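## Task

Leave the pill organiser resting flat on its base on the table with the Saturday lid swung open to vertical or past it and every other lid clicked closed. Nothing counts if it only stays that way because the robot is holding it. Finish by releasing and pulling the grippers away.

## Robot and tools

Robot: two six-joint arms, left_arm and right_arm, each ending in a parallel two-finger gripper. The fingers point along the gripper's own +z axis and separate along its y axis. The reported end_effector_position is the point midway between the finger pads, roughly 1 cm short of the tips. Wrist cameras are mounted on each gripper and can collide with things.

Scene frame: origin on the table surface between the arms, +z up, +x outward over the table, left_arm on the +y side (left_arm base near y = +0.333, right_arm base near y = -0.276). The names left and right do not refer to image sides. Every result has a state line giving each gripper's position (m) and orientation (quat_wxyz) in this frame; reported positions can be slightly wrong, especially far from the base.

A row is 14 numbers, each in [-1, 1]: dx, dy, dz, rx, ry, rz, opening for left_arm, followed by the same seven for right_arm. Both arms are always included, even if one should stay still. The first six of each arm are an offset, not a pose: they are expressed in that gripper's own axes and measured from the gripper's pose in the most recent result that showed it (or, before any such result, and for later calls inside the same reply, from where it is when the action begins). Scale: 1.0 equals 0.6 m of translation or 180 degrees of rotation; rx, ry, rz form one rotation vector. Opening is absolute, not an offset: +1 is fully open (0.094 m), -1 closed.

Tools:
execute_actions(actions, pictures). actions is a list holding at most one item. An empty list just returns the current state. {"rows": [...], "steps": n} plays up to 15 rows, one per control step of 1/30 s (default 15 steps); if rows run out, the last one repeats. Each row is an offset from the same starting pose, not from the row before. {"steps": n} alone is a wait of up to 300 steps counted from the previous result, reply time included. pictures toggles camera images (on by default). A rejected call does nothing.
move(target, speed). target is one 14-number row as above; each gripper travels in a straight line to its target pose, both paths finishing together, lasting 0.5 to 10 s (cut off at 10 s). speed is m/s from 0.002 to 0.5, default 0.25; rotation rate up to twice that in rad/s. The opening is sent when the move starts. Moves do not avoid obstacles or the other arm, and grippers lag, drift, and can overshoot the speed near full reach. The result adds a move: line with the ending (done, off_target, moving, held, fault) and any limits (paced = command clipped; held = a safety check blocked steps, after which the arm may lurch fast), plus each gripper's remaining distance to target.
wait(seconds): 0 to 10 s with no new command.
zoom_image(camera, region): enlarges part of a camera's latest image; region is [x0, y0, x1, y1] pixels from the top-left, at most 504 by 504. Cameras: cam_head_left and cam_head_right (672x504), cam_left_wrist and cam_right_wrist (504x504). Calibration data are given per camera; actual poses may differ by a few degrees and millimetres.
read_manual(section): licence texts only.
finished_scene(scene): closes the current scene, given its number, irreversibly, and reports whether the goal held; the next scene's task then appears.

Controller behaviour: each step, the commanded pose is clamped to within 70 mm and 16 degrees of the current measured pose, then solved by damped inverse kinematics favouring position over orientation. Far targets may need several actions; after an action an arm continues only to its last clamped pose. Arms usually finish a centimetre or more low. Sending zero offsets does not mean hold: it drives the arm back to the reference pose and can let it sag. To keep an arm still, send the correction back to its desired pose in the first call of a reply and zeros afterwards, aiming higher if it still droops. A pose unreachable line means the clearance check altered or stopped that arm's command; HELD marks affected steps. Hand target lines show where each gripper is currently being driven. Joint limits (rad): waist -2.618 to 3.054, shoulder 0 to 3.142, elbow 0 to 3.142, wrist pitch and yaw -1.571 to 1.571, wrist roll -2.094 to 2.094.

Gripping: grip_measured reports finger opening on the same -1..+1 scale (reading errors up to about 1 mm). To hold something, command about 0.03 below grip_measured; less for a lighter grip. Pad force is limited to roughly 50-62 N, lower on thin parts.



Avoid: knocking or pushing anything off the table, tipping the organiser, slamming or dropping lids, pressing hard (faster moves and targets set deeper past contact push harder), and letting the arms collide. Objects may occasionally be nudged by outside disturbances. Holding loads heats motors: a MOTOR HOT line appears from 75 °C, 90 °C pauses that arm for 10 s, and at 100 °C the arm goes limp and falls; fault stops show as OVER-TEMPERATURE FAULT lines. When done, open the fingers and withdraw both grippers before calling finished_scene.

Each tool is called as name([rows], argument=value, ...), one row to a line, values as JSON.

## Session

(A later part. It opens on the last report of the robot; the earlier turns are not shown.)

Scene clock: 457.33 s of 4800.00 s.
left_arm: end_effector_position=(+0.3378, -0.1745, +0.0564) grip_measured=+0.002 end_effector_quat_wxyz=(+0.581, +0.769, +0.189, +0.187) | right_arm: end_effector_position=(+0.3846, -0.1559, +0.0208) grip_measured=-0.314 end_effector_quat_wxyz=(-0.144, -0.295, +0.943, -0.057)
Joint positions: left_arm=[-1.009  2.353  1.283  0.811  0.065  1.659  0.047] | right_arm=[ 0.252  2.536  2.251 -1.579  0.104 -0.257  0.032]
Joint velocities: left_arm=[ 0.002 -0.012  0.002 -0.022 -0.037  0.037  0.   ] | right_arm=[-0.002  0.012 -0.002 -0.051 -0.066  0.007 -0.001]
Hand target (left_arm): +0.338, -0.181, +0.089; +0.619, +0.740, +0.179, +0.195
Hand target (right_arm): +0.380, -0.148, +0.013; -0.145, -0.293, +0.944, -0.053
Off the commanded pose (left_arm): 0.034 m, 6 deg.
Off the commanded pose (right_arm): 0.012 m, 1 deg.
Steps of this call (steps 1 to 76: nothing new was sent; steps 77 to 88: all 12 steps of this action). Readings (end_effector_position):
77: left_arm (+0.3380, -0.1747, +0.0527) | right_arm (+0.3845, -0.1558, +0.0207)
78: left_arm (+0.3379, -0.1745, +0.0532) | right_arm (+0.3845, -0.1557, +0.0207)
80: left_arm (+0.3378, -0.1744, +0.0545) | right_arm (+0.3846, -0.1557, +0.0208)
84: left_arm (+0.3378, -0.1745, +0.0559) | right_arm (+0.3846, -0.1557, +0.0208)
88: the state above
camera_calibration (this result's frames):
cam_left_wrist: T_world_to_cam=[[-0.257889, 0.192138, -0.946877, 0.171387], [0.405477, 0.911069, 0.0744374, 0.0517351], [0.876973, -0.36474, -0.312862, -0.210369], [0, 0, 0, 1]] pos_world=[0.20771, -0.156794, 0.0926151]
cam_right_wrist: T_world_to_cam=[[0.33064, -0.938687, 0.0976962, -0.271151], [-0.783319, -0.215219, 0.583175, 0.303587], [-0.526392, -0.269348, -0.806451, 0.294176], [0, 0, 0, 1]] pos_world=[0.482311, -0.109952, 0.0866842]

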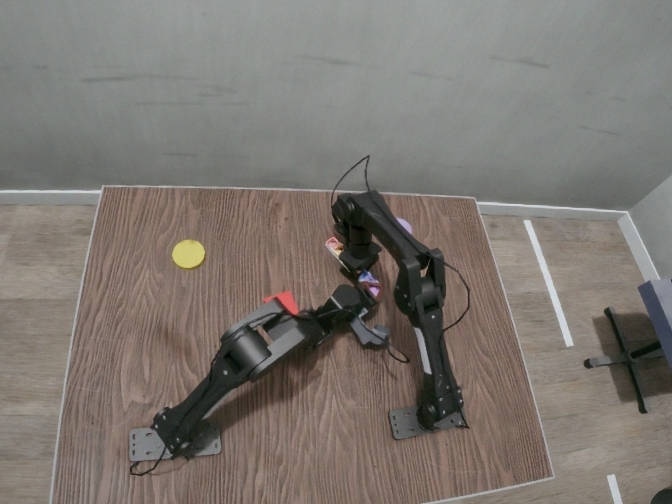

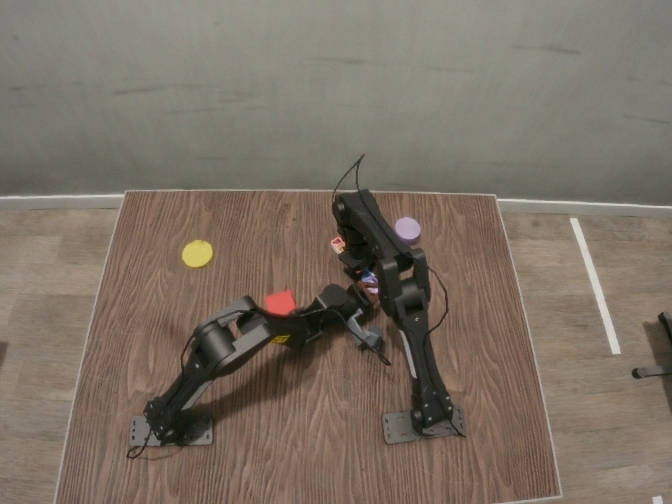

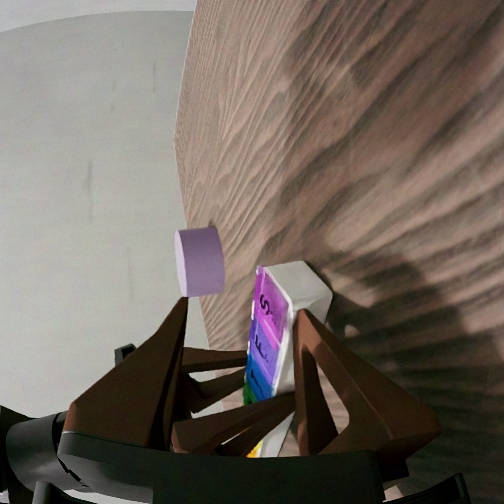

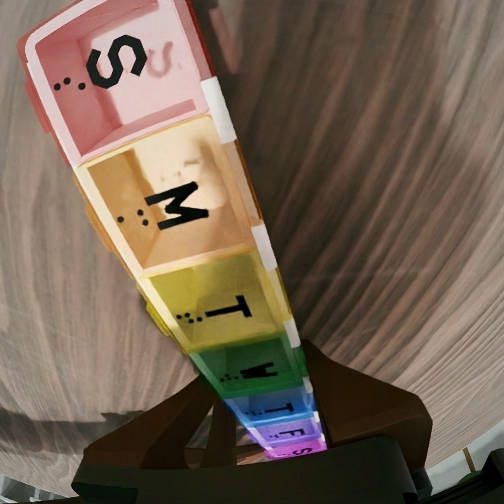

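execute_actions([
  {"rows":[[0,0.05,-0.002,-0.03,0,0,0.0,-0.004,0.012,0.012,0,0,0,-0.42],[0,0.06,-0.002,-0.04,0,0,0.0,-0.005,0.014,0.014,0,0,0,-0.42],[0,0.066,-0.002,-0.045,0,0,0.0,-0.005,0.014,0.016,0,0,0,-0.42]],"steps":12},
])

zoom_image(camera="cam_left_wrist", region=[230, 240, 360, 370])

Scene clock: 460.97 s of 4800.00 s.
left_arm: end_effector_position=(+0.3379, -0.1756, +0.0580) grip_measured=+0.002 end_effector_quat_wxyz=(+0.587, +0.765, +0.187, +0.188) | right_arm: end_effector_position=(+0.3845, -0.1568, +0.0207) grip_measured=-0.314 end_effector_quat_wxyz=(-0.142, -0.297, +0.942, -0.062)
Joint positions: left_arm=[-1.009  2.359  1.283  0.832  0.068  1.659  0.047] | right_arm=[ 0.255  2.528  2.236 -1.569  0.115 -0.257  0.032]
Joint velocities: left_arm=[-0.002 -0.007  0.002 -0.066 -0.022 -0.007 -0.001] | right_arm=[-0.012 -0.007 -0.002 -0.022 -0.022  0.007  0.   ]
Hand target (left_arm): +0.339, -0.183, +0.095; +0.632, +0.728, +0.174, +0.199
Hand target (right_arm): +0.380, -0.149, +0.011; -0.145, -0.295, +0.943, -0.057
Off the commanded pose (left_arm): 0.038 m, 7 deg.
Off the commanded pose (right_arm): 0.013 m, 1 deg.
Steps of this call (steps 1 to 90: nothing new was sent; then 0.23 s passed at rest; steps 91 to 102: all 12 steps of this action). Readings (end_effector_position):
91: left_arm (+0.3378, -0.1746, +0.0566) | right_arm (+0.3847, -0.1560, +0.0209)
92: left_arm (+0.3379, -0.1747, +0.0574) | right_arm (+0.3847, -0.1560, +0.0209)
94: left_arm (+0.3379, -0.1750, +0.0581) | right_arm (+0.3846, -0.1563, +0.0206)
98: left_arm (+0.3378, -0.1754, +0.0578) | right_arm (+0.3846, -0.1567, +0.0207)
102: the state above
camera_calibration (this result's frames):
cam_left_wrist: T_world_to_cam=[[-0.249507, 0.180683, -0.951367, 0.168581], [0.40759, 0.910771, 0.0660779, 0.0522581], [0.878417, -0.371281, -0.300889, -0.212648], [0, 0, 0, 1]] pos_world=[0.207556, -0.157007, 0.0929457]
cam_right_wrist: T_world_to_cam=[[0.335469, -0.935811, 0.108254, -0.273608], [-0.785764, -0.214573, 0.580114, 0.304465], [-0.519649, -0.279673, -0.807309, 0.289603], [0, 0, 0, 1]] pos_world=[0.481517, -0.109721, 0.0867942]

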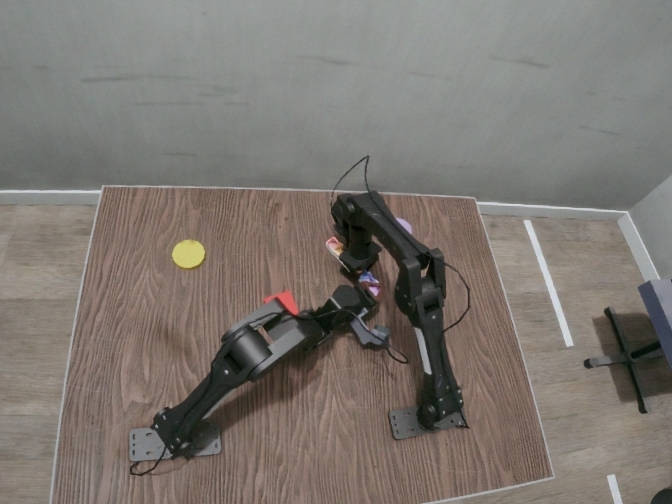

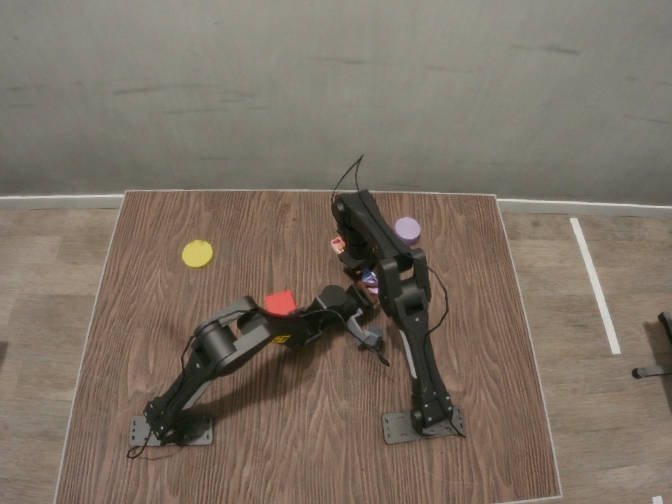

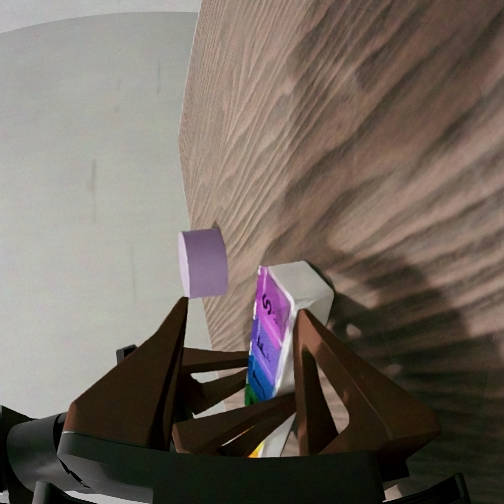

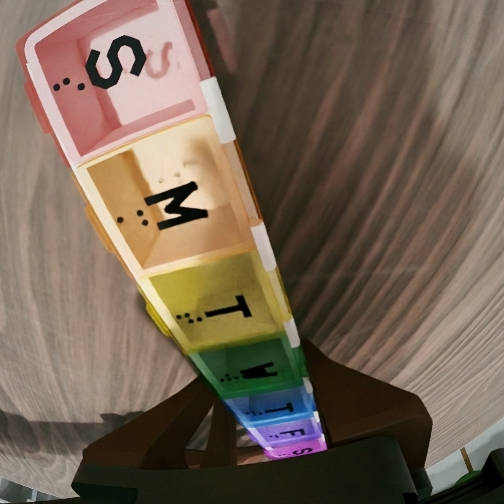

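Region (230, 240, 360, 370) of cam_left_wrist's 504x504 image, scaled by 3.877, with more detail than that image has.

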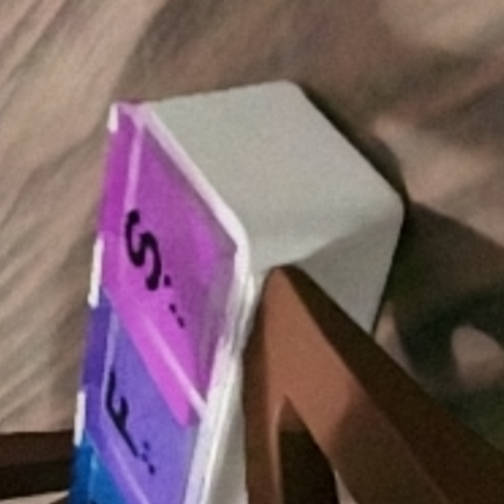

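execute_actions([
  {"rows":[[0,0.09,0.004,-0.065,0,0,0.0,-0.006,0.014,0.02,-0.02,-0.005,0.005,-0.42],[0,0.115,0.004,-0.085,0,0,0.0,-0.008,0.014,0.025,-0.025,-0.008,0.008,-0.42],[0,0.115,0.004,-0.085,0,0,0.0,-0.008,0.014,0.025,-0.03,-0.01,0.008,-0.42],[0,0.115,0.004,-0.085,0,0,0.0,-0.01,0.014,0.03,-0.03,-0.01,0.008,-0.42],[0,0.115,0.004,-0.085,0,0,0.0,-0.012,0.014,0.04,-0.03,-0.012,0.008,-0.42],[0,0.115,0.004,-0.085,0,0,0.0,-0.016,0.014,0.052,-0.03,-0.015,0.008,-0.42],[0,0.115,0.004,-0.085,0,0,0.0,-0.016,0.014,0.052,-0.03,-0.015,0.008,-0.42],[0,0.115,0.004,-0.085,0,0,0.0,-0.016,0.014,0.052,-0.03,-0.015,0.008,-0.42],[0,0.115,0.004,-0.085,0,0,0.0,-0.016,0.014,0.052,-0.03,-0.015,0.008,-0.42],[0,0.115,0.004,-0.085,0,0,0.0,-0.016,0.014,0.052,-0.03,-0.015,0.008,-0.42],[0,0.115,0.004,-0.085,0,0,0.0,-0.016,0.014,0.052,-0.03,-0.015,0.008,-0.42],[0,0.115,0.004,-0.085,0,0,0.0,-0.016,0.014,0.052,-0.03,-0.015,0.008,-0.42],[0,0.115,0.004,-0.085,0,0,0.0,-0.016,0.014,0.052,-0.03,-0.015,0.008,-0.42],[0,0.06,0.012,-0.04,0,0,0.0,-0.008,0.012,0.025,-0.025,-0.01,0.008,-0.42],[0,0.055,0.012,-0.04,0,0,0.0,-0.006,0.012,0.02,-0.025,-0.01,0.008,-0.42]],"steps":15},
])

Scene clock: 485.07 s of 4800.00 s.
left_arm: end_effector_position=(+0.3368, -0.1789, +0.0560) grip_measured=+0.002 end_effector_quat_wxyz=(+0.607, +0.751, +0.179, +0.188) | right_arm: end_effector_position=(+0.3844, -0.1619, +0.0183) grip_measured=-0.314 end_effector_quat_wxyz=(-0.129, -0.295, +0.946, -0.043)
Joint positions: left_arm=[-1.009  2.398  1.283  0.92   0.084  1.654  0.047] | right_arm=[ 0.23   2.48   2.148 -1.499  0.083 -0.282  0.032]
Joint velocities: left_arm=[-0.002 -0.007  0.012 -0.066  0.037  0.037 -0.001] | right_arm=[-0.007  0.012 -0.012 -0.051 -0.007 -0.037  0.001]
Hand target (left_arm): +0.342, -0.188, +0.088; +0.634, +0.727, +0.174, +0.199
Hand target (right_arm): +0.380, -0.152, +0.008; -0.138, -0.280, +0.950, -0.023
Off the commanded pose (left_arm): 0.035 m, 4 deg.
Off the commanded pose (right_arm): 0.015 m, 3 deg.
Steps of this call (steps 1 to 90: nothing new was sent; then 20.60 s passed at rest; steps 91 to 105: all 15 steps of this action). Readings (end_effector_position):
91: left_arm (+0.3378, -0.1759, +0.0582) | right_arm (+0.3846, -0.1569, +0.0207)
92: left_arm (+0.3379, -0.1764, +0.0586) | right_arm (+0.3847, -0.1574, +0.0204)
94: left_arm (+0.3380, -0.1774, +0.0587) | right_arm (+0.3847, -0.1588, +0.0200)
98: left_arm (+0.3372, -0.1789, +0.0586) | right_arm (+0.3842, -0.1614, +0.0187)
105: the state above
camera_calibration (this result's frames):
cam_left_wrist: T_world_to_cam=[[-0.22667, 0.141767, -0.963599, 0.153054], [0.419755, 0.906974, 0.0346964, 0.0528946], [0.878878, -0.396611, -0.265091, -0.220247], [0, 0, 0, 1]] pos_world=[0.20606, -0.157024, 0.0872621]
cam_right_wrist: T_world_to_cam=[[0.324779, -0.943075, 0.0716154, -0.274536], [-0.796011, -0.231669, 0.559192, 0.306226], [-0.510768, -0.238621, -0.82594, 0.289714], [0, 0, 0, 1]] pos_world=[0.4809, -0.118833, 0.0877079]

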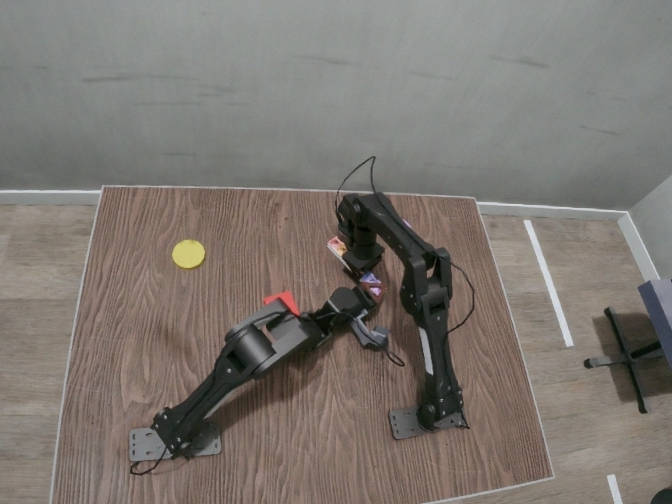

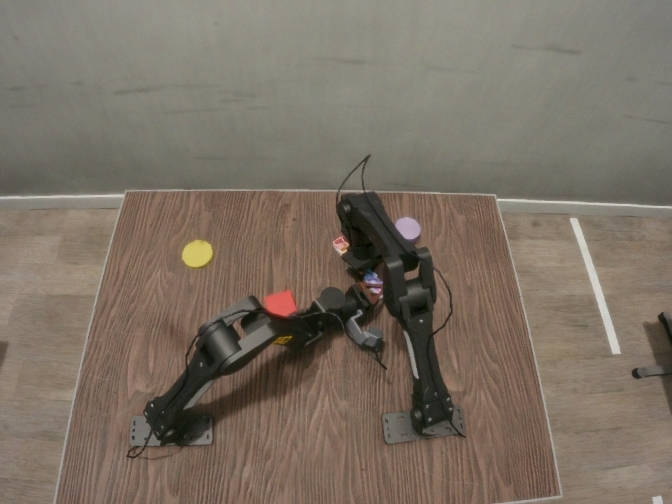

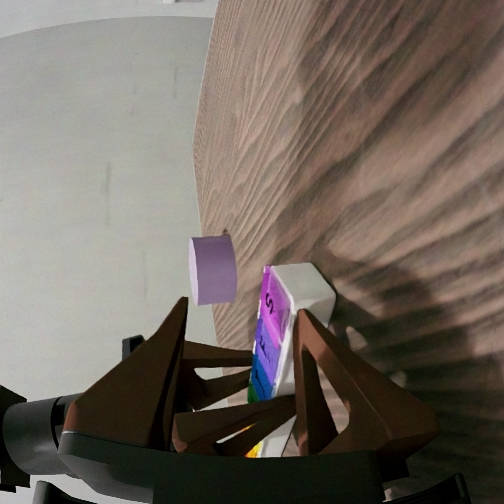

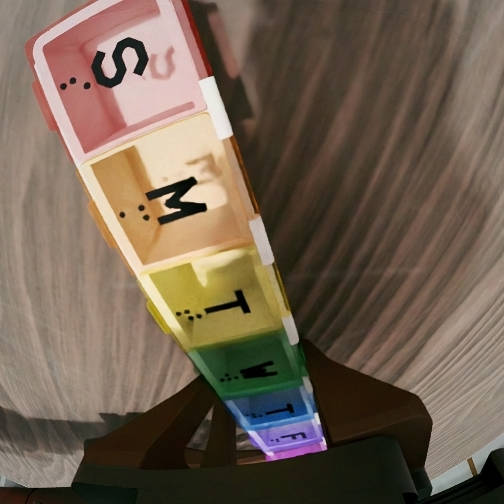

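zoom_image(camera="cam_left_wrist", region=[230, 240, 360, 370])

zoom_image(camera="cam_head_left", region=[320, 230, 420, 330])

Region (230, 240, 360, 370) of cam_left_wrist's 504x504 image, scaled by 3.877, with more detail than that image has.

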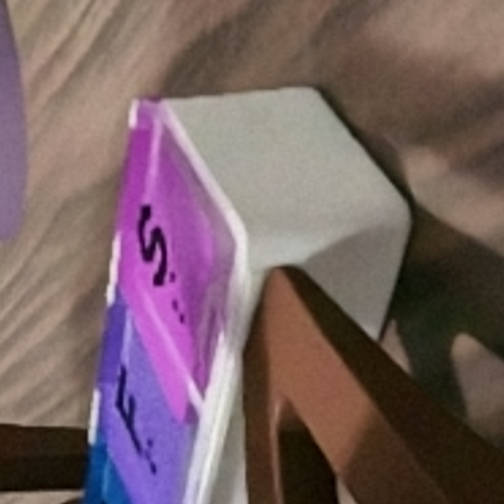

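Region (320, 230, 420, 330) of cam_head_left's 672x504 image, scaled by 5.040, with more detail than that image has.

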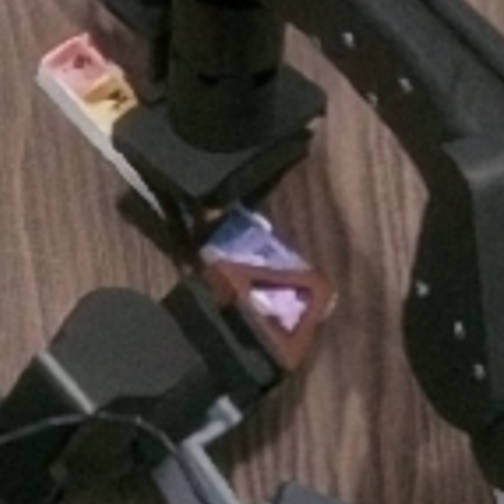

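execute_actions(actions=[])

Scene clock: 586.53 s of 4800.00 s.
left_arm: end_effector_position=(+0.3368, -0.1789, +0.0559) grip_measured=+0.002 end_effector_quat_wxyz=(+0.607, +0.751, +0.178, +0.188) | right_arm: end_effector_position=(+0.3844, -0.1619, +0.0183) grip_measured=-0.314 end_effector_quat_wxyz=(-0.129, -0.295, +0.946, -0.043)
Joint positions: left_arm=[-1.009  2.398  1.283  0.919  0.084  1.655  0.047] | right_arm=[ 0.23   2.48   2.148 -1.499  0.083 -0.282  0.032]
Joint velocities: left_arm=[-0.017  0.012  0.017  0.037 -0.007 -0.037 -0.001] | right_arm=[ 0.017 -0.007  0.007  0.007  0.066  0.051 -0.   ]
Hand target (left_arm): +0.342, -0.188, +0.088; +0.634, +0.727, +0.174, +0.199
Hand target (right_arm): +0.380, -0.152, +0.008; -0.138, -0.280, +0.950, -0.023
Off the commanded pose (left_arm): 0.035 m, 4 deg.
Off the commanded pose (right_arm): 0.015 m, 3 deg.
Steps of this call (steps 1 to 90: nothing new was sent; then 98.47 s passed at rest). Readings (end_effector_position):
1: left_arm (+0.3368, -0.1789, +0.0560) | right_arm (+0.3844, -0.1619, +0.0183)
2: left_arm (+0.3368, -0.1789, +0.0560) | right_arm (+0.3844, -0.1619, +0.0183)
4: left_arm (+0.3368, -0.1789, +0.0559) | right_arm (+0.3844, -0.1619, +0.0183)
8: left_arm (+0.3368, -0.1789, +0.0559) | right_arm (+0.3844, -0.1619, +0.0183)
90: the state above
camera_calibration (this result's frames):
cam_left_wrist: T_world_to_cam=[[-0.2256, 0.142868, -0.963687, 0.152802], [0.419984, 0.906813, 0.0361173, 0.0527033], [0.879044, -0.396585, -0.264579, -0.220336], [0, 0, 0, 1]] pos_world=[0.206023, -0.157004, 0.0870533]
cam_right_wrist: T_world_to_cam=[[0.324779, -0.943075, 0.0716154, -0.274536], [-0.796011, -0.231669, 0.559192, 0.306226], [-0.510768, -0.238621, -0.82594, 0.289714], [0, 0, 0, 1]] pos_world=[0.4809, -0.118833, 0.0877079]

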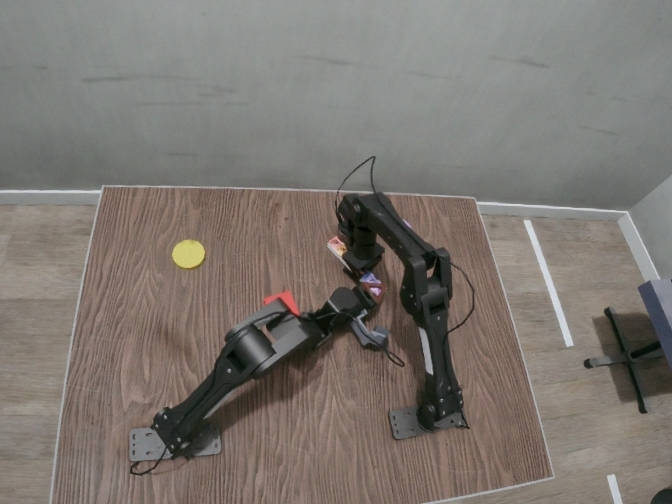

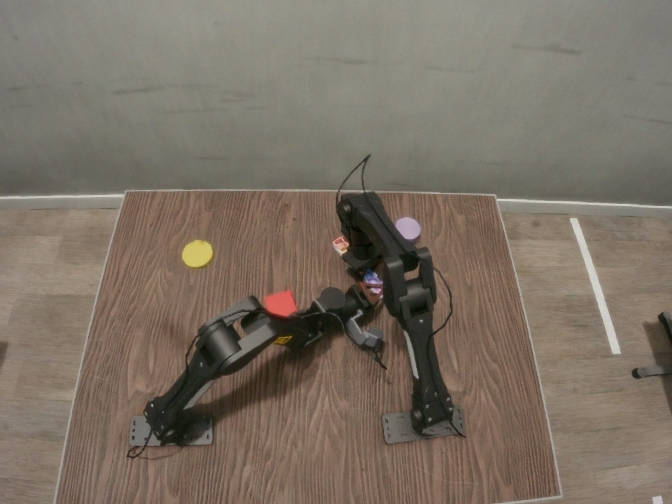

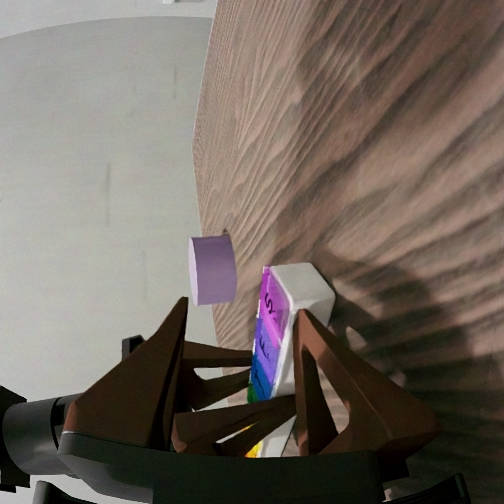

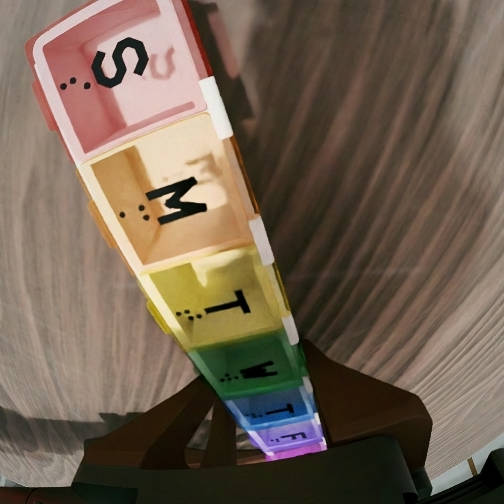

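execute_actions([
  {"rows":[[0.004,0.08,-0.008,-0.03,0,0,0.0,-0.012,0.015,0.04,-0.015,-0.015,0.005,-0.42],[0.006,0.112,-0.012,-0.04,0,0,0.0,-0.016,0.015,0.055,-0.015,-0.02,0.005,-0.42],[0.006,0.112,-0.012,-0.04,0,0,0.0,-0.016,0.015,0.058,-0.015,-0.02,0.005,-0.42],[0.006,0.112,-0.012,-0.04,0,0,0.0,-0.016,0.015,0.058,-0.015,-0.02,0.005,-0.42],[0.006,0.112,-0.012,-0.04,0,0,0.0,-0.016,0.015,0.058,-0.015,-0.02,0.005,-0.42],[0.006,0.112,-0.012,-0.04,0,0,0.0,-0.016,0.015,0.058,-0.015,-0.02,0.005,-0.42],[0.006,0.112,-0.012,-0.04,0,0,0.0,-0.016,0.015,0.058,-0.015,-0.02,0.005,-0.42],[0.006,0.112,-0.012,-0.04,0,0,0.0,-0.016,0.015,0.058,-0.015,-0.02,0.005,-0.42],[0.006,0.112,-0.012,-0.04,0,0,0.0,-0.016,0.015,0.058,-0.015,-0.02,0.005,-0.42],[0.006,0.112,-0.012,-0.04,0,0,0.0,-0.016,0.015,0.058,-0.015,-0.02,0.005,-0.42],[0.006,0.112,-0.012,-0.04,0,0,0.0,-0.016,0.015,0.058,-0.015,-0.02,0.005,-0.42],[0.006,0.112,-0.012,-0.04,0,0,0.0,-0.016,0.015,0.058,-0.015,-0.02,0.005,-0.42],[0.006,0.112,-0.012,-0.04,0,0,0.0,-0.016,0.015,0.058,-0.015,-0.02,0.005,-0.42],[0,0.06,0.008,-0.03,0,0,0.0,-0.008,0.012,0.025,-0.015,-0.015,0.005,-0.42],[0,0.055,0.01,-0.03,0,0,0.0,-0.006,0.012,0.02,-0.015,-0.015,0.005,-0.42]],"steps":15},
])

Scene clock: 596.27 s of 4800.00 s.
left_arm: end_effector_position=(+0.3341, -0.1793, +0.0568) grip_measured=+0.002 end_effector_quat_wxyz=(+0.599, +0.760, +0.177, +0.180) | right_arm: end_effector_position=(+0.3820, -0.1624, +0.0183) grip_measured=-0.314 end_effector_quat_wxyz=(-0.101, -0.291, +0.951, -0.036)
Joint positions: left_arm=[-1.01   2.378  1.283  0.874  0.096  1.655  0.047] | right_arm=[ 0.225  2.394  2.007 -1.386  0.07  -0.281  0.032]
Joint velocities: left_arm=[ 0.002  0.139 -0.002  0.315 -0.007 -0.051  0.001] | right_arm=[-0.007 -0.002 -0.017 -0.037  0.022 -0.051 -0.001]
Hand target (left_arm): +0.339, -0.189, +0.087; +0.640, +0.724, +0.169, +0.195
Hand target (right_arm): +0.380, -0.156, +0.006; -0.113, -0.285, +0.952, -0.015
Off the commanded pose (left_arm): 0.033 m, 7 deg.
Off the commanded pose (right_arm): 0.014 m, 3 deg.
Steps of this call (steps 1 to 90: nothing new was sent; then 6.23 s passed at rest; steps 91 to 105: all 15 steps of this action). Readings (end_effector_position):
91: left_arm (+0.3367, -0.1790, +0.0567) | right_arm (+0.3842, -0.1620, +0.0184)
92: left_arm (+0.3366, -0.1791, +0.0579) | right_arm (+0.3838, -0.1621, +0.0178)
94: left_arm (+0.3353, -0.1792, +0.0584) | right_arm (+0.3823, -0.1624, +0.0175)
98: left_arm (+0.3343, -0.1792, +0.0583) | right_arm (+0.3819, -0.1624, +0.0172)
105: the state above
camera_calibration (this result's frames):
cam_left_wrist: T_world_to_cam=[[-0.240255, 0.164114, -0.956736, 0.161427], [0.431763, 0.900809, 0.0460962, 0.0485435], [0.869401, -0.402008, -0.287281, -0.214318], [0, 0, 0, 1]] pos_world=[0.204153, -0.156378, 0.0906354]
cam_right_wrist: T_world_to_cam=[[0.313253, -0.947734, 0.0606028, -0.270294], [-0.82568, -0.240272, 0.510414, 0.31503], [-0.469175, -0.209927, -0.857791, 0.277758], [0, 0, 0, 1]] pos_world=[0.475102, -0.122165, 0.093843]

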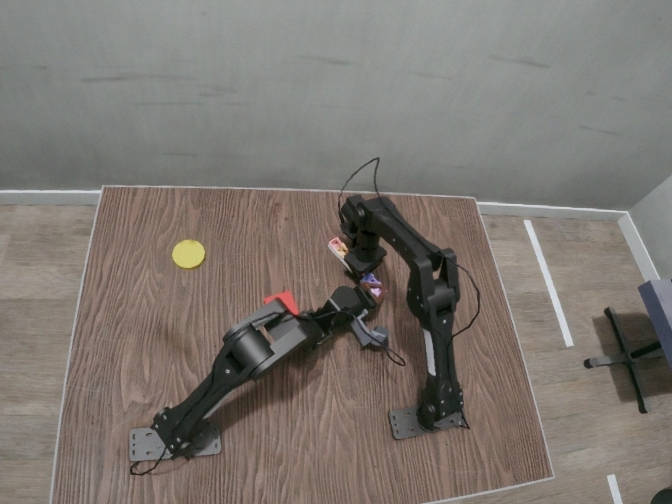

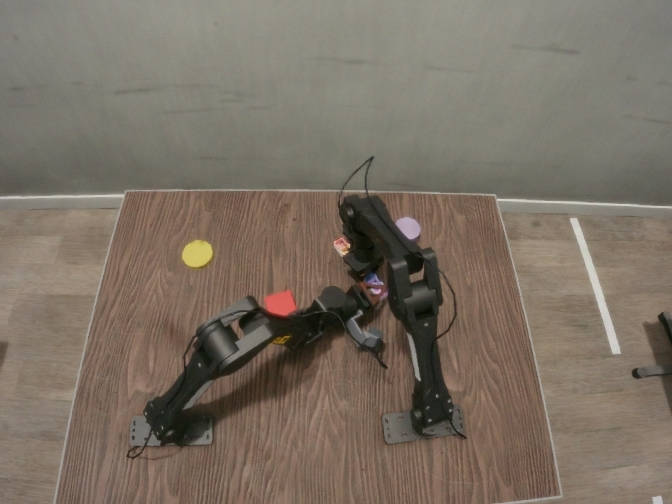

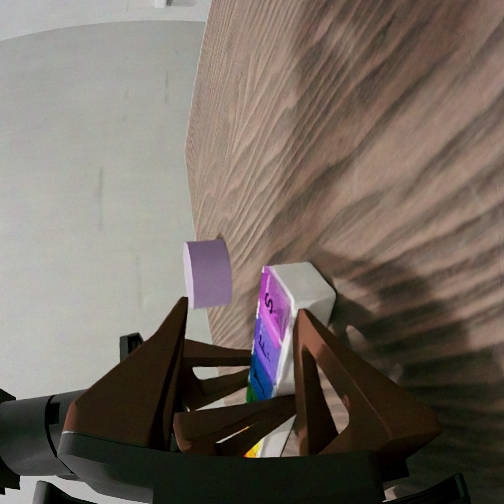

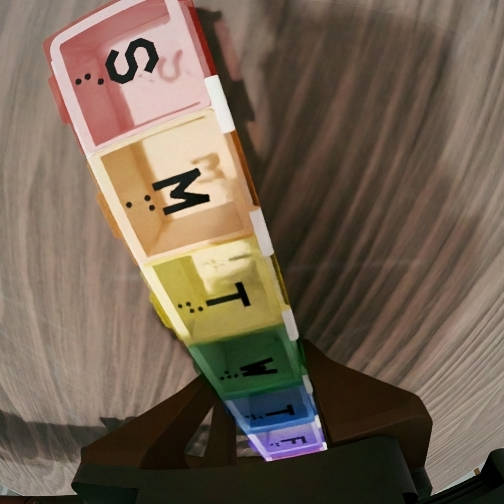

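execute_actions([
  {"rows":[[0.004,0.09,-0.008,-0.05,0,0,0.0,-0.012,0.012,0.045,0,-0.005,0,-0.42],[0.006,0.112,-0.008,-0.06,0,0,0.0,-0.012,0.012,0.055,0,-0.005,0,-0.42],[0.006,0.112,-0.008,-0.06,0,0,0.0,-0.012,0.012,0.055,0,-0.005,0,-0.42],[0.006,0.112,-0.008,-0.06,0,0,0.0,-0.012,0.012,0.055,0,-0.005,0,-0.42],[0.006,0.112,-0.008,-0.06,0,0,0.0,-0.012,0.012,0.055,0,-0.005,0,-0.42],[0.006,0.112,-0.008,-0.06,0,0,-0.5,-0.012,0.012,0.055,0,-0.005,0,-0.42],[0.006,0.112,-0.008,-0.06,0,0,-0.5,-0.012,0.012,0.055,0,-0.005,0,-0.42],[0.006,0.112,-0.008,-0.06,0,0,-0.5,-0.012,0.012,0.055,0,-0.005,0,-0.42],[0.006,0.112,-0.008,-0.06,0,0,-0.5,-0.012,0.012,0.055,0,-0.005,0,-0.42],[0.006,0.112,-0.008,-0.06,0,0,-0.5,-0.012,0.012,0.055,0,-0.005,0,-0.42],[0.006,0.112,-0.008,-0.06,0,0,-0.5,-0.012,0.012,0.055,0,-0.005,0,-0.42],[0.006,0.112,-0.008,-0.06,0,0,-0.5,-0.012,0.012,0.055,0,-0.005,0,-0.42],[0,0.04,0.008,-0.02,0,0,-0.5,-0.008,0.012,0.025,0,-0.005,0,-0.42],[0,0.035,0.01,-0.02,0,0,-0.5,-0.006,0.012,0.02,0,-0.005,0,-0.42],[0,0.035,0.01,-0.02,0,0,-0.5,-0.006,0.012,0.02,0,-0.005,0,-0.42]],"steps":15},
])

Scene clock: 661.53 s of 4800.00 s.
left_arm: end_effector_position=(+0.3320, -0.1778, +0.0462) grip_measured=-0.497 end_effector_quat_wxyz=(+0.592, +0.766, +0.179, +0.174) | right_arm: end_effector_position=(+0.3811, -0.1636, +0.0176) grip_measured=-0.314 end_effector_quat_wxyz=(-0.087, -0.292, +0.952, -0.039)
Joint positions: left_arm=[-1.01   2.391  1.279  0.871  0.101  1.653  0.024] | right_arm=[ 0.226  2.357  1.944 -1.333  0.076 -0.281  0.032]
Joint velocities: left_arm=[-0.007 -0.017 -0.007  0.051 -0.022  0.007  0.001] | right_arm=[-0.007  0.002 -0.027 -0.051 -0.095 -0.037 -0.001]
Hand target (left_arm): +0.337, -0.188, +0.076; +0.623, +0.741, +0.171, +0.185
Hand target (right_arm): +0.379, -0.156, +0.006; -0.093, -0.292, +0.951, -0.034
Off the commanded pose (left_arm): 0.032 m, 5 deg.
Off the commanded pose (right_arm): 0.014 m, 1 deg.
Steps of this call (steps 1 to 90: nothing new was sent; then 61.77 s passed at rest; steps 91 to 105: all 15 steps of this action). Readings (end_effector_position):
91: left_arm (+0.3343, -0.1802, +0.0572) | right_arm (+0.3819, -0.1630, +0.0174)
92: left_arm (+0.3340, -0.1804, +0.0576) | right_arm (+0.3818, -0.1632, +0.0171)
94: left_arm (+0.3338, -0.1805, +0.0577) | right_arm (+0.3817, -0.1631, +0.0171)
98: left_arm (+0.3323, -0.1787, +0.0497) | right_arm (+0.3812, -0.1635, +0.0171)
105: the state above
camera_calibration (this result's frames):
cam_left_wrist: T_world_to_cam=[[-0.253857, 0.17974, -0.950395, 0.157557], [0.436048, 0.898336, 0.0534233, 0.0464019], [0.863376, -0.400856, -0.306425, -0.211924], [0, 0, 0, 1]] pos_world=[0.202734, -0.154955, 0.0823234]
cam_right_wrist: T_world_to_cam=[[0.313265, -0.947336, 0.0664715, -0.271134], [-0.838758, -0.243177, 0.487186, 0.319296], [-0.445364, -0.208372, -0.870765, 0.267831], [0, 0, 0, 1]] pos_world=[0.472031, -0.123401, 0.0956845]

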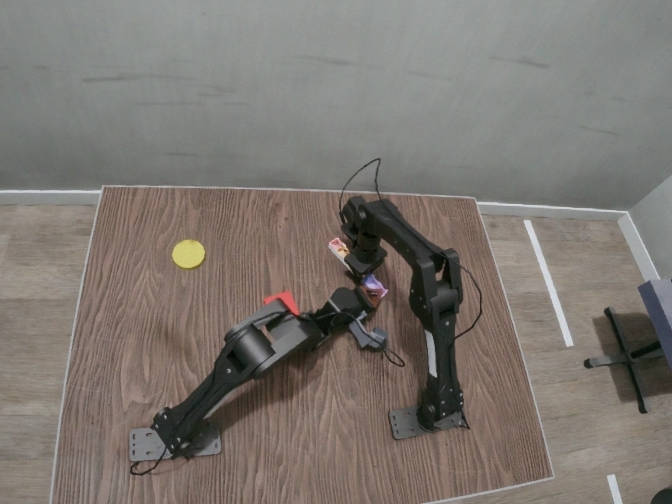

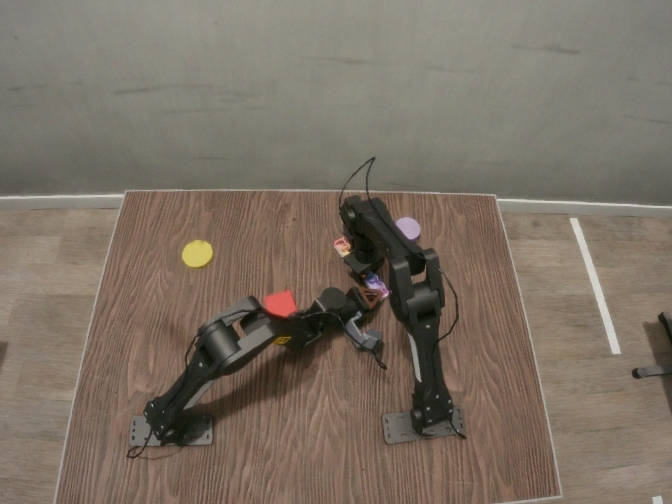

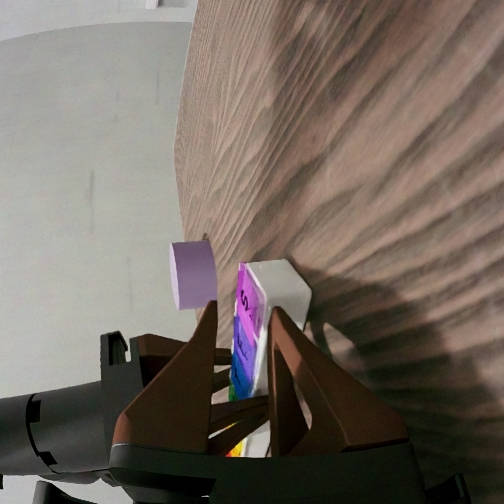

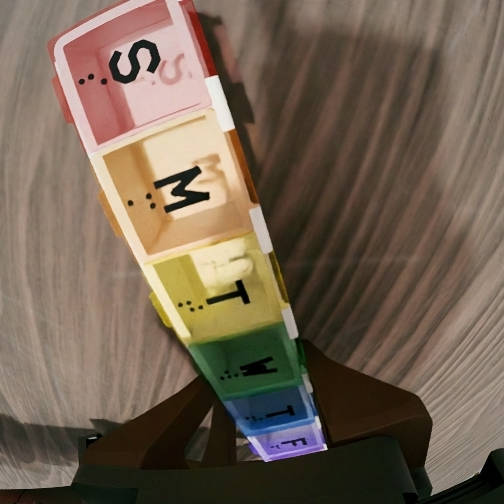

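move(target=[0.008,0.010,-0.052,0.118,0,0,-0.5,0,0.004,0.008,0,0,0,-0.42], speed=0.06)

Scene clock: 674.93 s of 4800.00 s.
left_arm: end_effector_position=(+0.3163, -0.1433, +0.0277) grip_measured=-0.498 end_effector_quat_wxyz=(+0.418, +0.874, +0.213, +0.131) | right_arm: end_effector_position=(+0.3813, -0.1636, +0.0182) grip_measured=-0.314 end_effector_quat_wxyz=(-0.086, -0.291, +0.952, -0.039)
Joint positions: left_arm=[-1.01   2.218  1.35   0.202  0.06   1.684  0.024] | right_arm=[ 0.226  2.356  1.944 -1.333  0.077 -0.281  0.032]
Joint velocities: left_arm=[ 0.002  0.002  0.012  0.051 -0.037 -0.081  0.   ] | right_arm=[ 0.007  0.007 -0.012  0.007 -0.037 -0.095 -0.003]
Hand target (left_arm): +0.322, -0.151, +0.060; +0.441, +0.861, +0.210, +0.139
Hand target (right_arm): +0.379, -0.162, +0.013; -0.087, -0.292, +0.952, -0.039
Off the commanded pose (left_arm): 0.033 m, 3 deg.
Off the commanded pose (right_arm): 0.006 m, 0 deg.
After step 90, 7.00 s passed at rest.
move: off_target (left_arm)
camera_calibration (this result's frames):
cam_left_wrist: T_world_to_cam=[[-0.441223, 0.491255, -0.750993, 0.228146], [0.451322, 0.844795, 0.287455, 0.00422645], [0.775649, -0.212107, -0.594457, -0.127374], [0, 0, 0, 1]] pos_world=[0.197554, -0.142666, 0.0944028]
cam_right_wrist: T_world_to_cam=[[0.312563, -0.947505, 0.0673721, -0.271087], [-0.839772, -0.242482, 0.485782, 0.319664], [-0.443945, -0.208415, -0.871479, 0.267893], [0, 0, 0, 1]] pos_world=[0.472106, -0.123511, 0.0964396]

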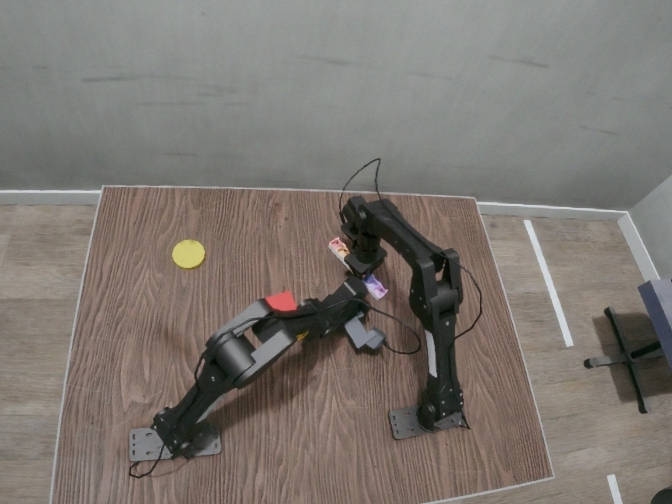

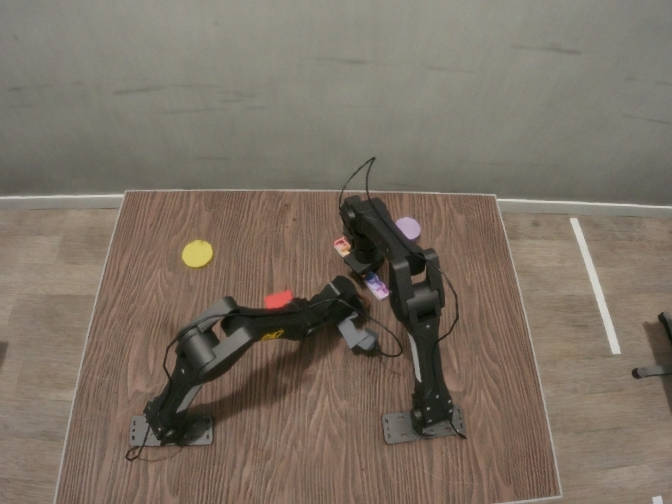

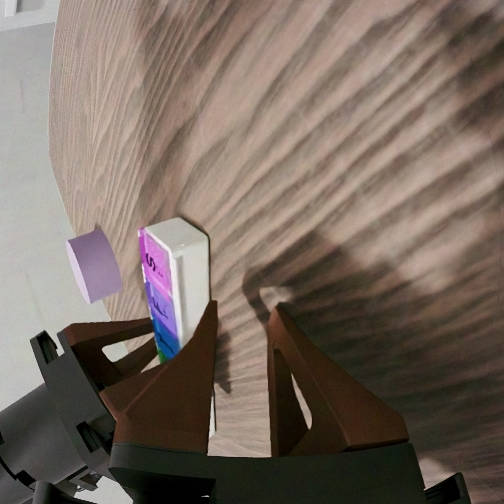

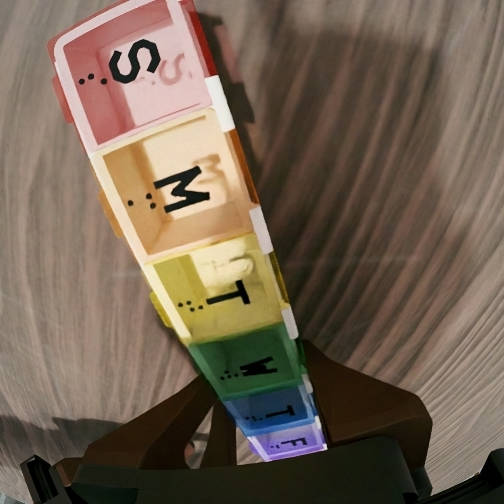

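execute_actions([
  {"rows":[[0,0.026,-0.021,0,0,0,-0.85,0,0.004,0.008,0,0,0,-0.42],[0,0.026,-0.021,0,0,0,-0.85,0,0.004,0.008,0,0,0,-0.42],[0,0.026,-0.021,0,0,0,-0.85,0,0.004,0.008,0,0,0,-0.42],[0,0.026,-0.021,0,0,0,-0.85,0,0.004,0.008,0,0,0,-0.42],[0,0.026,-0.021,0,0,0,-0.85,0,0.004,0.008,0,0,0,-0.42],[0,0.031,-0.015,0,0,0,-0.85,0,0.004,0.008,0,0,0,-0.42],[0,0.036,-0.008,0,0,0,-0.85,0,0.004,0.008,0,0,0,-0.42],[0,0.042,-0.001,0,0,0,-0.85,0,0.004,0.008,0,0,0,-0.42],[0,0.047,0.005,0,0,0,-0.85,0,0.004,0.008,0,0,0,-0.42]],"steps":15},
])

Scene clock: 687.43 s of 4800.00 s.
left_arm: end_effector_position=(+0.3257, -0.1542, +0.0442) grip_measured=-0.848 end_effector_quat_wxyz=(+0.416, +0.873, +0.214, +0.135) | right_arm: end_effector_position=(+0.3813, -0.1636, +0.0182) grip_measured=-0.314 end_effector_quat_wxyz=(-0.086, -0.291, +0.952, -0.039)
Joint positions: left_arm=[-1.01   2.229  1.448  0.115  0.053  1.685  0.007] | right_arm=[ 0.226  2.356  1.944 -1.333  0.077 -0.281  0.032]
Joint velocities: left_arm=[-0.032 -0.007  0.056 -0.081  0.022  0.007  0.   ] | right_arm=[ 0.002 -0.017 -0.017 -0.051  0.037 -0.007  0.001]
Hand target (left_arm): +0.324, -0.161, +0.048; +0.418, +0.873, +0.213, +0.131
Hand target (right_arm): +0.379, -0.162, +0.013; -0.087, -0.291, +0.952, -0.039
Off the commanded pose (left_arm): 0.008 m, 0 deg.
Off the commanded pose (right_arm): 0.005 m, 0 deg.
Steps of this call (steps 1 to 90: nothing new was sent; then 9.00 s passed at rest; steps 91 to 105: all 15 steps of this action). Readings (end_effector_position):
91: left_arm (+0.3159, -0.1425, +0.0267) | right_arm (+0.3813, -0.1636, +0.0182)
92: left_arm (+0.3152, -0.1414, +0.0252) | right_arm (+0.3813, -0.1636, +0.0182)
94: left_arm (+0.3138, -0.1390, +0.0217) | right_arm (+0.3813, -0.1636, +0.0182)
98: left_arm (+0.3147, -0.1398, +0.0235) | right_arm (+0.3813, -0.1636, +0.0182)
105: the state above
camera_calibration (this result's frames):
cam_left_wrist: T_world_to_cam=[[-0.440056, 0.491553, -0.751483, 0.249704], [0.445635, 0.846088, 0.292479, 0.00626724], [0.77959, -0.20618, -0.59138, -0.127729], [0, 0, 0, 1]] pos_world=[0.206667, -0.15438, 0.110278]
cam_right_wrist: T_world_to_cam=[[0.312563, -0.947505, 0.0673721, -0.271087], [-0.839772, -0.242482, 0.485782, 0.319664], [-0.443945, -0.208415, -0.871479, 0.267893], [0, 0, 0, 1]] pos_world=[0.472106, -0.123511, 0.0964396]

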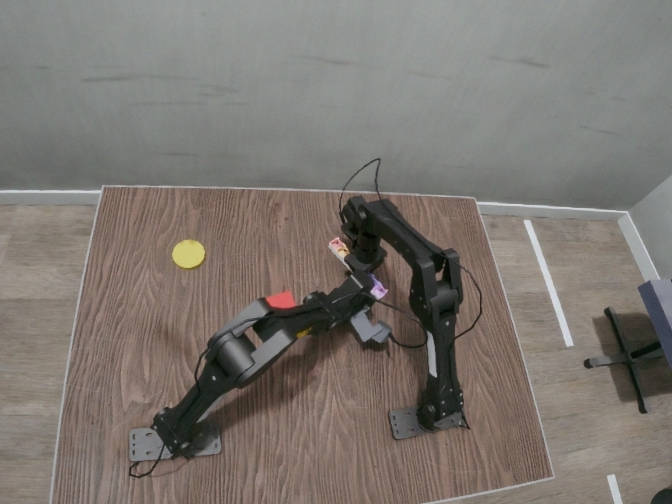

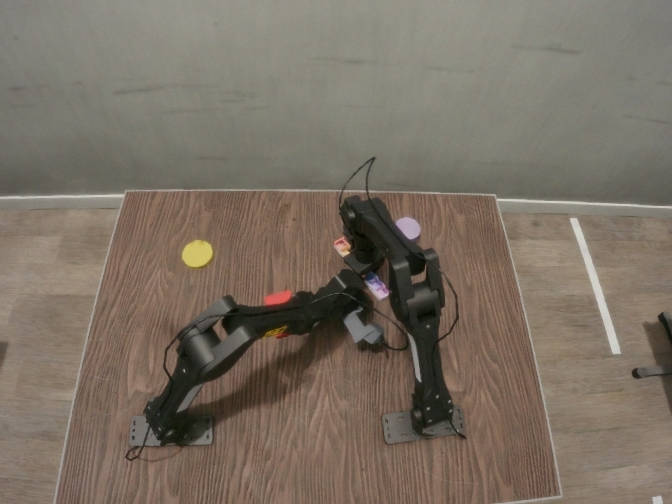

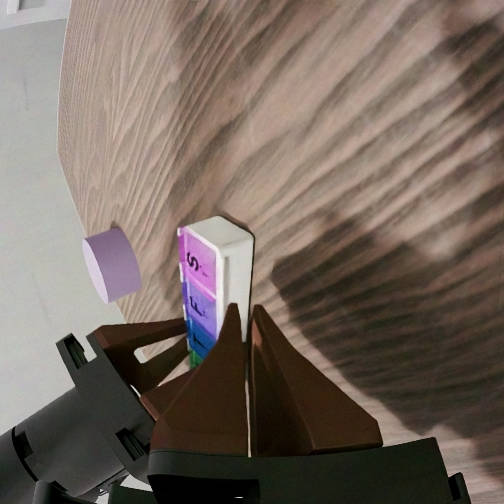

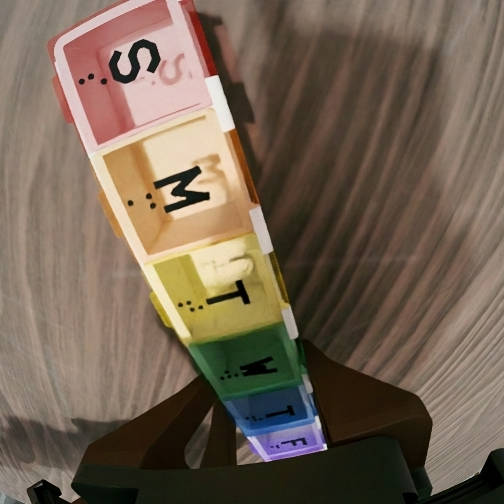

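execute_actions([
  {"rows":[[0,-0.008,0.006,0,0,0,-0.85,0,0.004,0.008,0,0,0,-0.42],[0,-0.013,0.010,0,0,0,-0.85,0,0.004,0.008,0,0,0,-0.42],[0,-0.018,0.014,0,0,0,-0.85,0,0.004,0.008,0,0,0,-0.42],[0,-0.022,0.0175,0,0,0,-0.85,0,0.004,0.008,0,0,0,-0.42]],"steps":15},
])

Scene clock: 692.70 s of 4800.00 s.
left_arm: end_effector_position=(+0.3253, -0.1533, +0.0255) grip_measured=-0.848 end_effector_quat_wxyz=(+0.409, +0.877, +0.212, +0.134) | right_arm: end_effector_position=(+0.3813, -0.1636, +0.0182) grip_measured=-0.314 end_effector_quat_wxyz=(-0.086, -0.291, +0.952, -0.039)
Joint positions: left_arm=[-1.01   2.265  1.44   0.143  0.051  1.691  0.007] | right_arm=[ 0.226  2.356  1.944 -1.333  0.077 -0.281  0.032]
Joint velocities: left_arm=[ 0.002 -0.007 -0.002 -0.007  0.051  0.037  0.   ] | right_arm=[-0.017  0.007  0.002 -0.022  0.007  0.007 -0.   ]
Hand target (left_arm): +0.327, -0.154, +0.027; +0.416, +0.873, +0.214, +0.135
Hand target (right_arm): +0.379, -0.162, +0.013; -0.087, -0.291, +0.952, -0.039
Off the commanded pose (left_arm): 0.002 m, 1 deg.
Off the commanded pose (right_arm): 0.005 m, 0 deg.
Steps of this call (steps 1 to 90: nothing new was sent; then 1.77 s passed at rest; steps 91 to 105: all 15 steps of this action). Readings (end_effector_position):
91: left_arm (+0.3243, -0.1520, +0.0410) | right_arm (+0.3813, -0.1636, +0.0182)
92: left_arm (+0.3247, -0.1525, +0.0411) | right_arm (+0.3813, -0.1636, +0.0182)
94: left_arm (+0.3260, -0.1543, +0.0404) | right_arm (+0.3813, -0.1636, +0.0182)
98: left_arm (+0.3267, -0.1553, +0.0320) | right_arm (+0.3813, -0.1636, +0.0182)
105: the state above
camera_calibration (this result's frames):
cam_left_wrist: T_world_to_cam=[[-0.442559, 0.504763, -0.741185, 0.237634], [0.449421, 0.840086, 0.303769, 0.00870505], [0.775991, -0.198668, -0.598639, -0.135778], [0, 0, 0, 1]] pos_world=[0.206617, -0.154236, 0.0922042]
cam_right_wrist: T_world_to_cam=[[0.312563, -0.947505, 0.0673721, -0.271087], [-0.839772, -0.242482, 0.485782, 0.319664], [-0.443945, -0.208415, -0.871479, 0.267893], [0, 0, 0, 1]] pos_world=[0.472106, -0.123511, 0.0964396]

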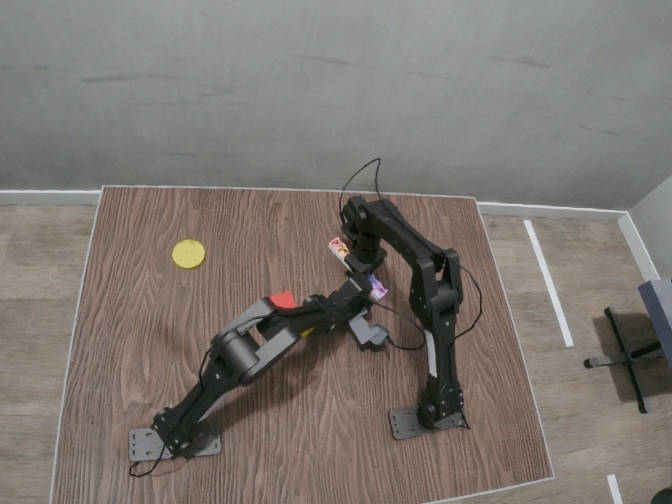

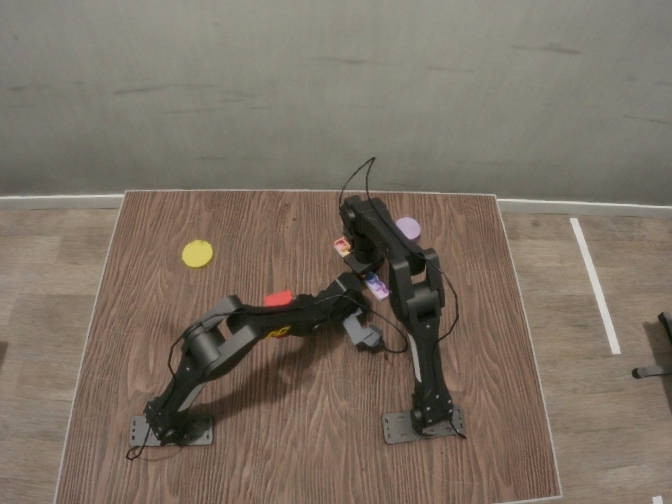

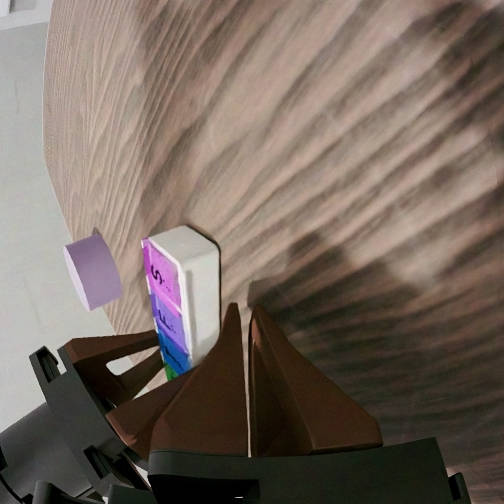

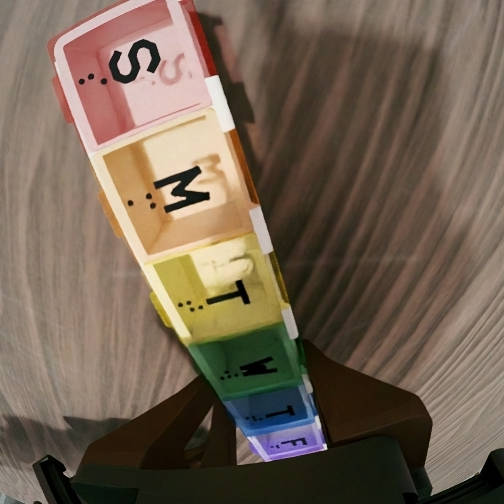

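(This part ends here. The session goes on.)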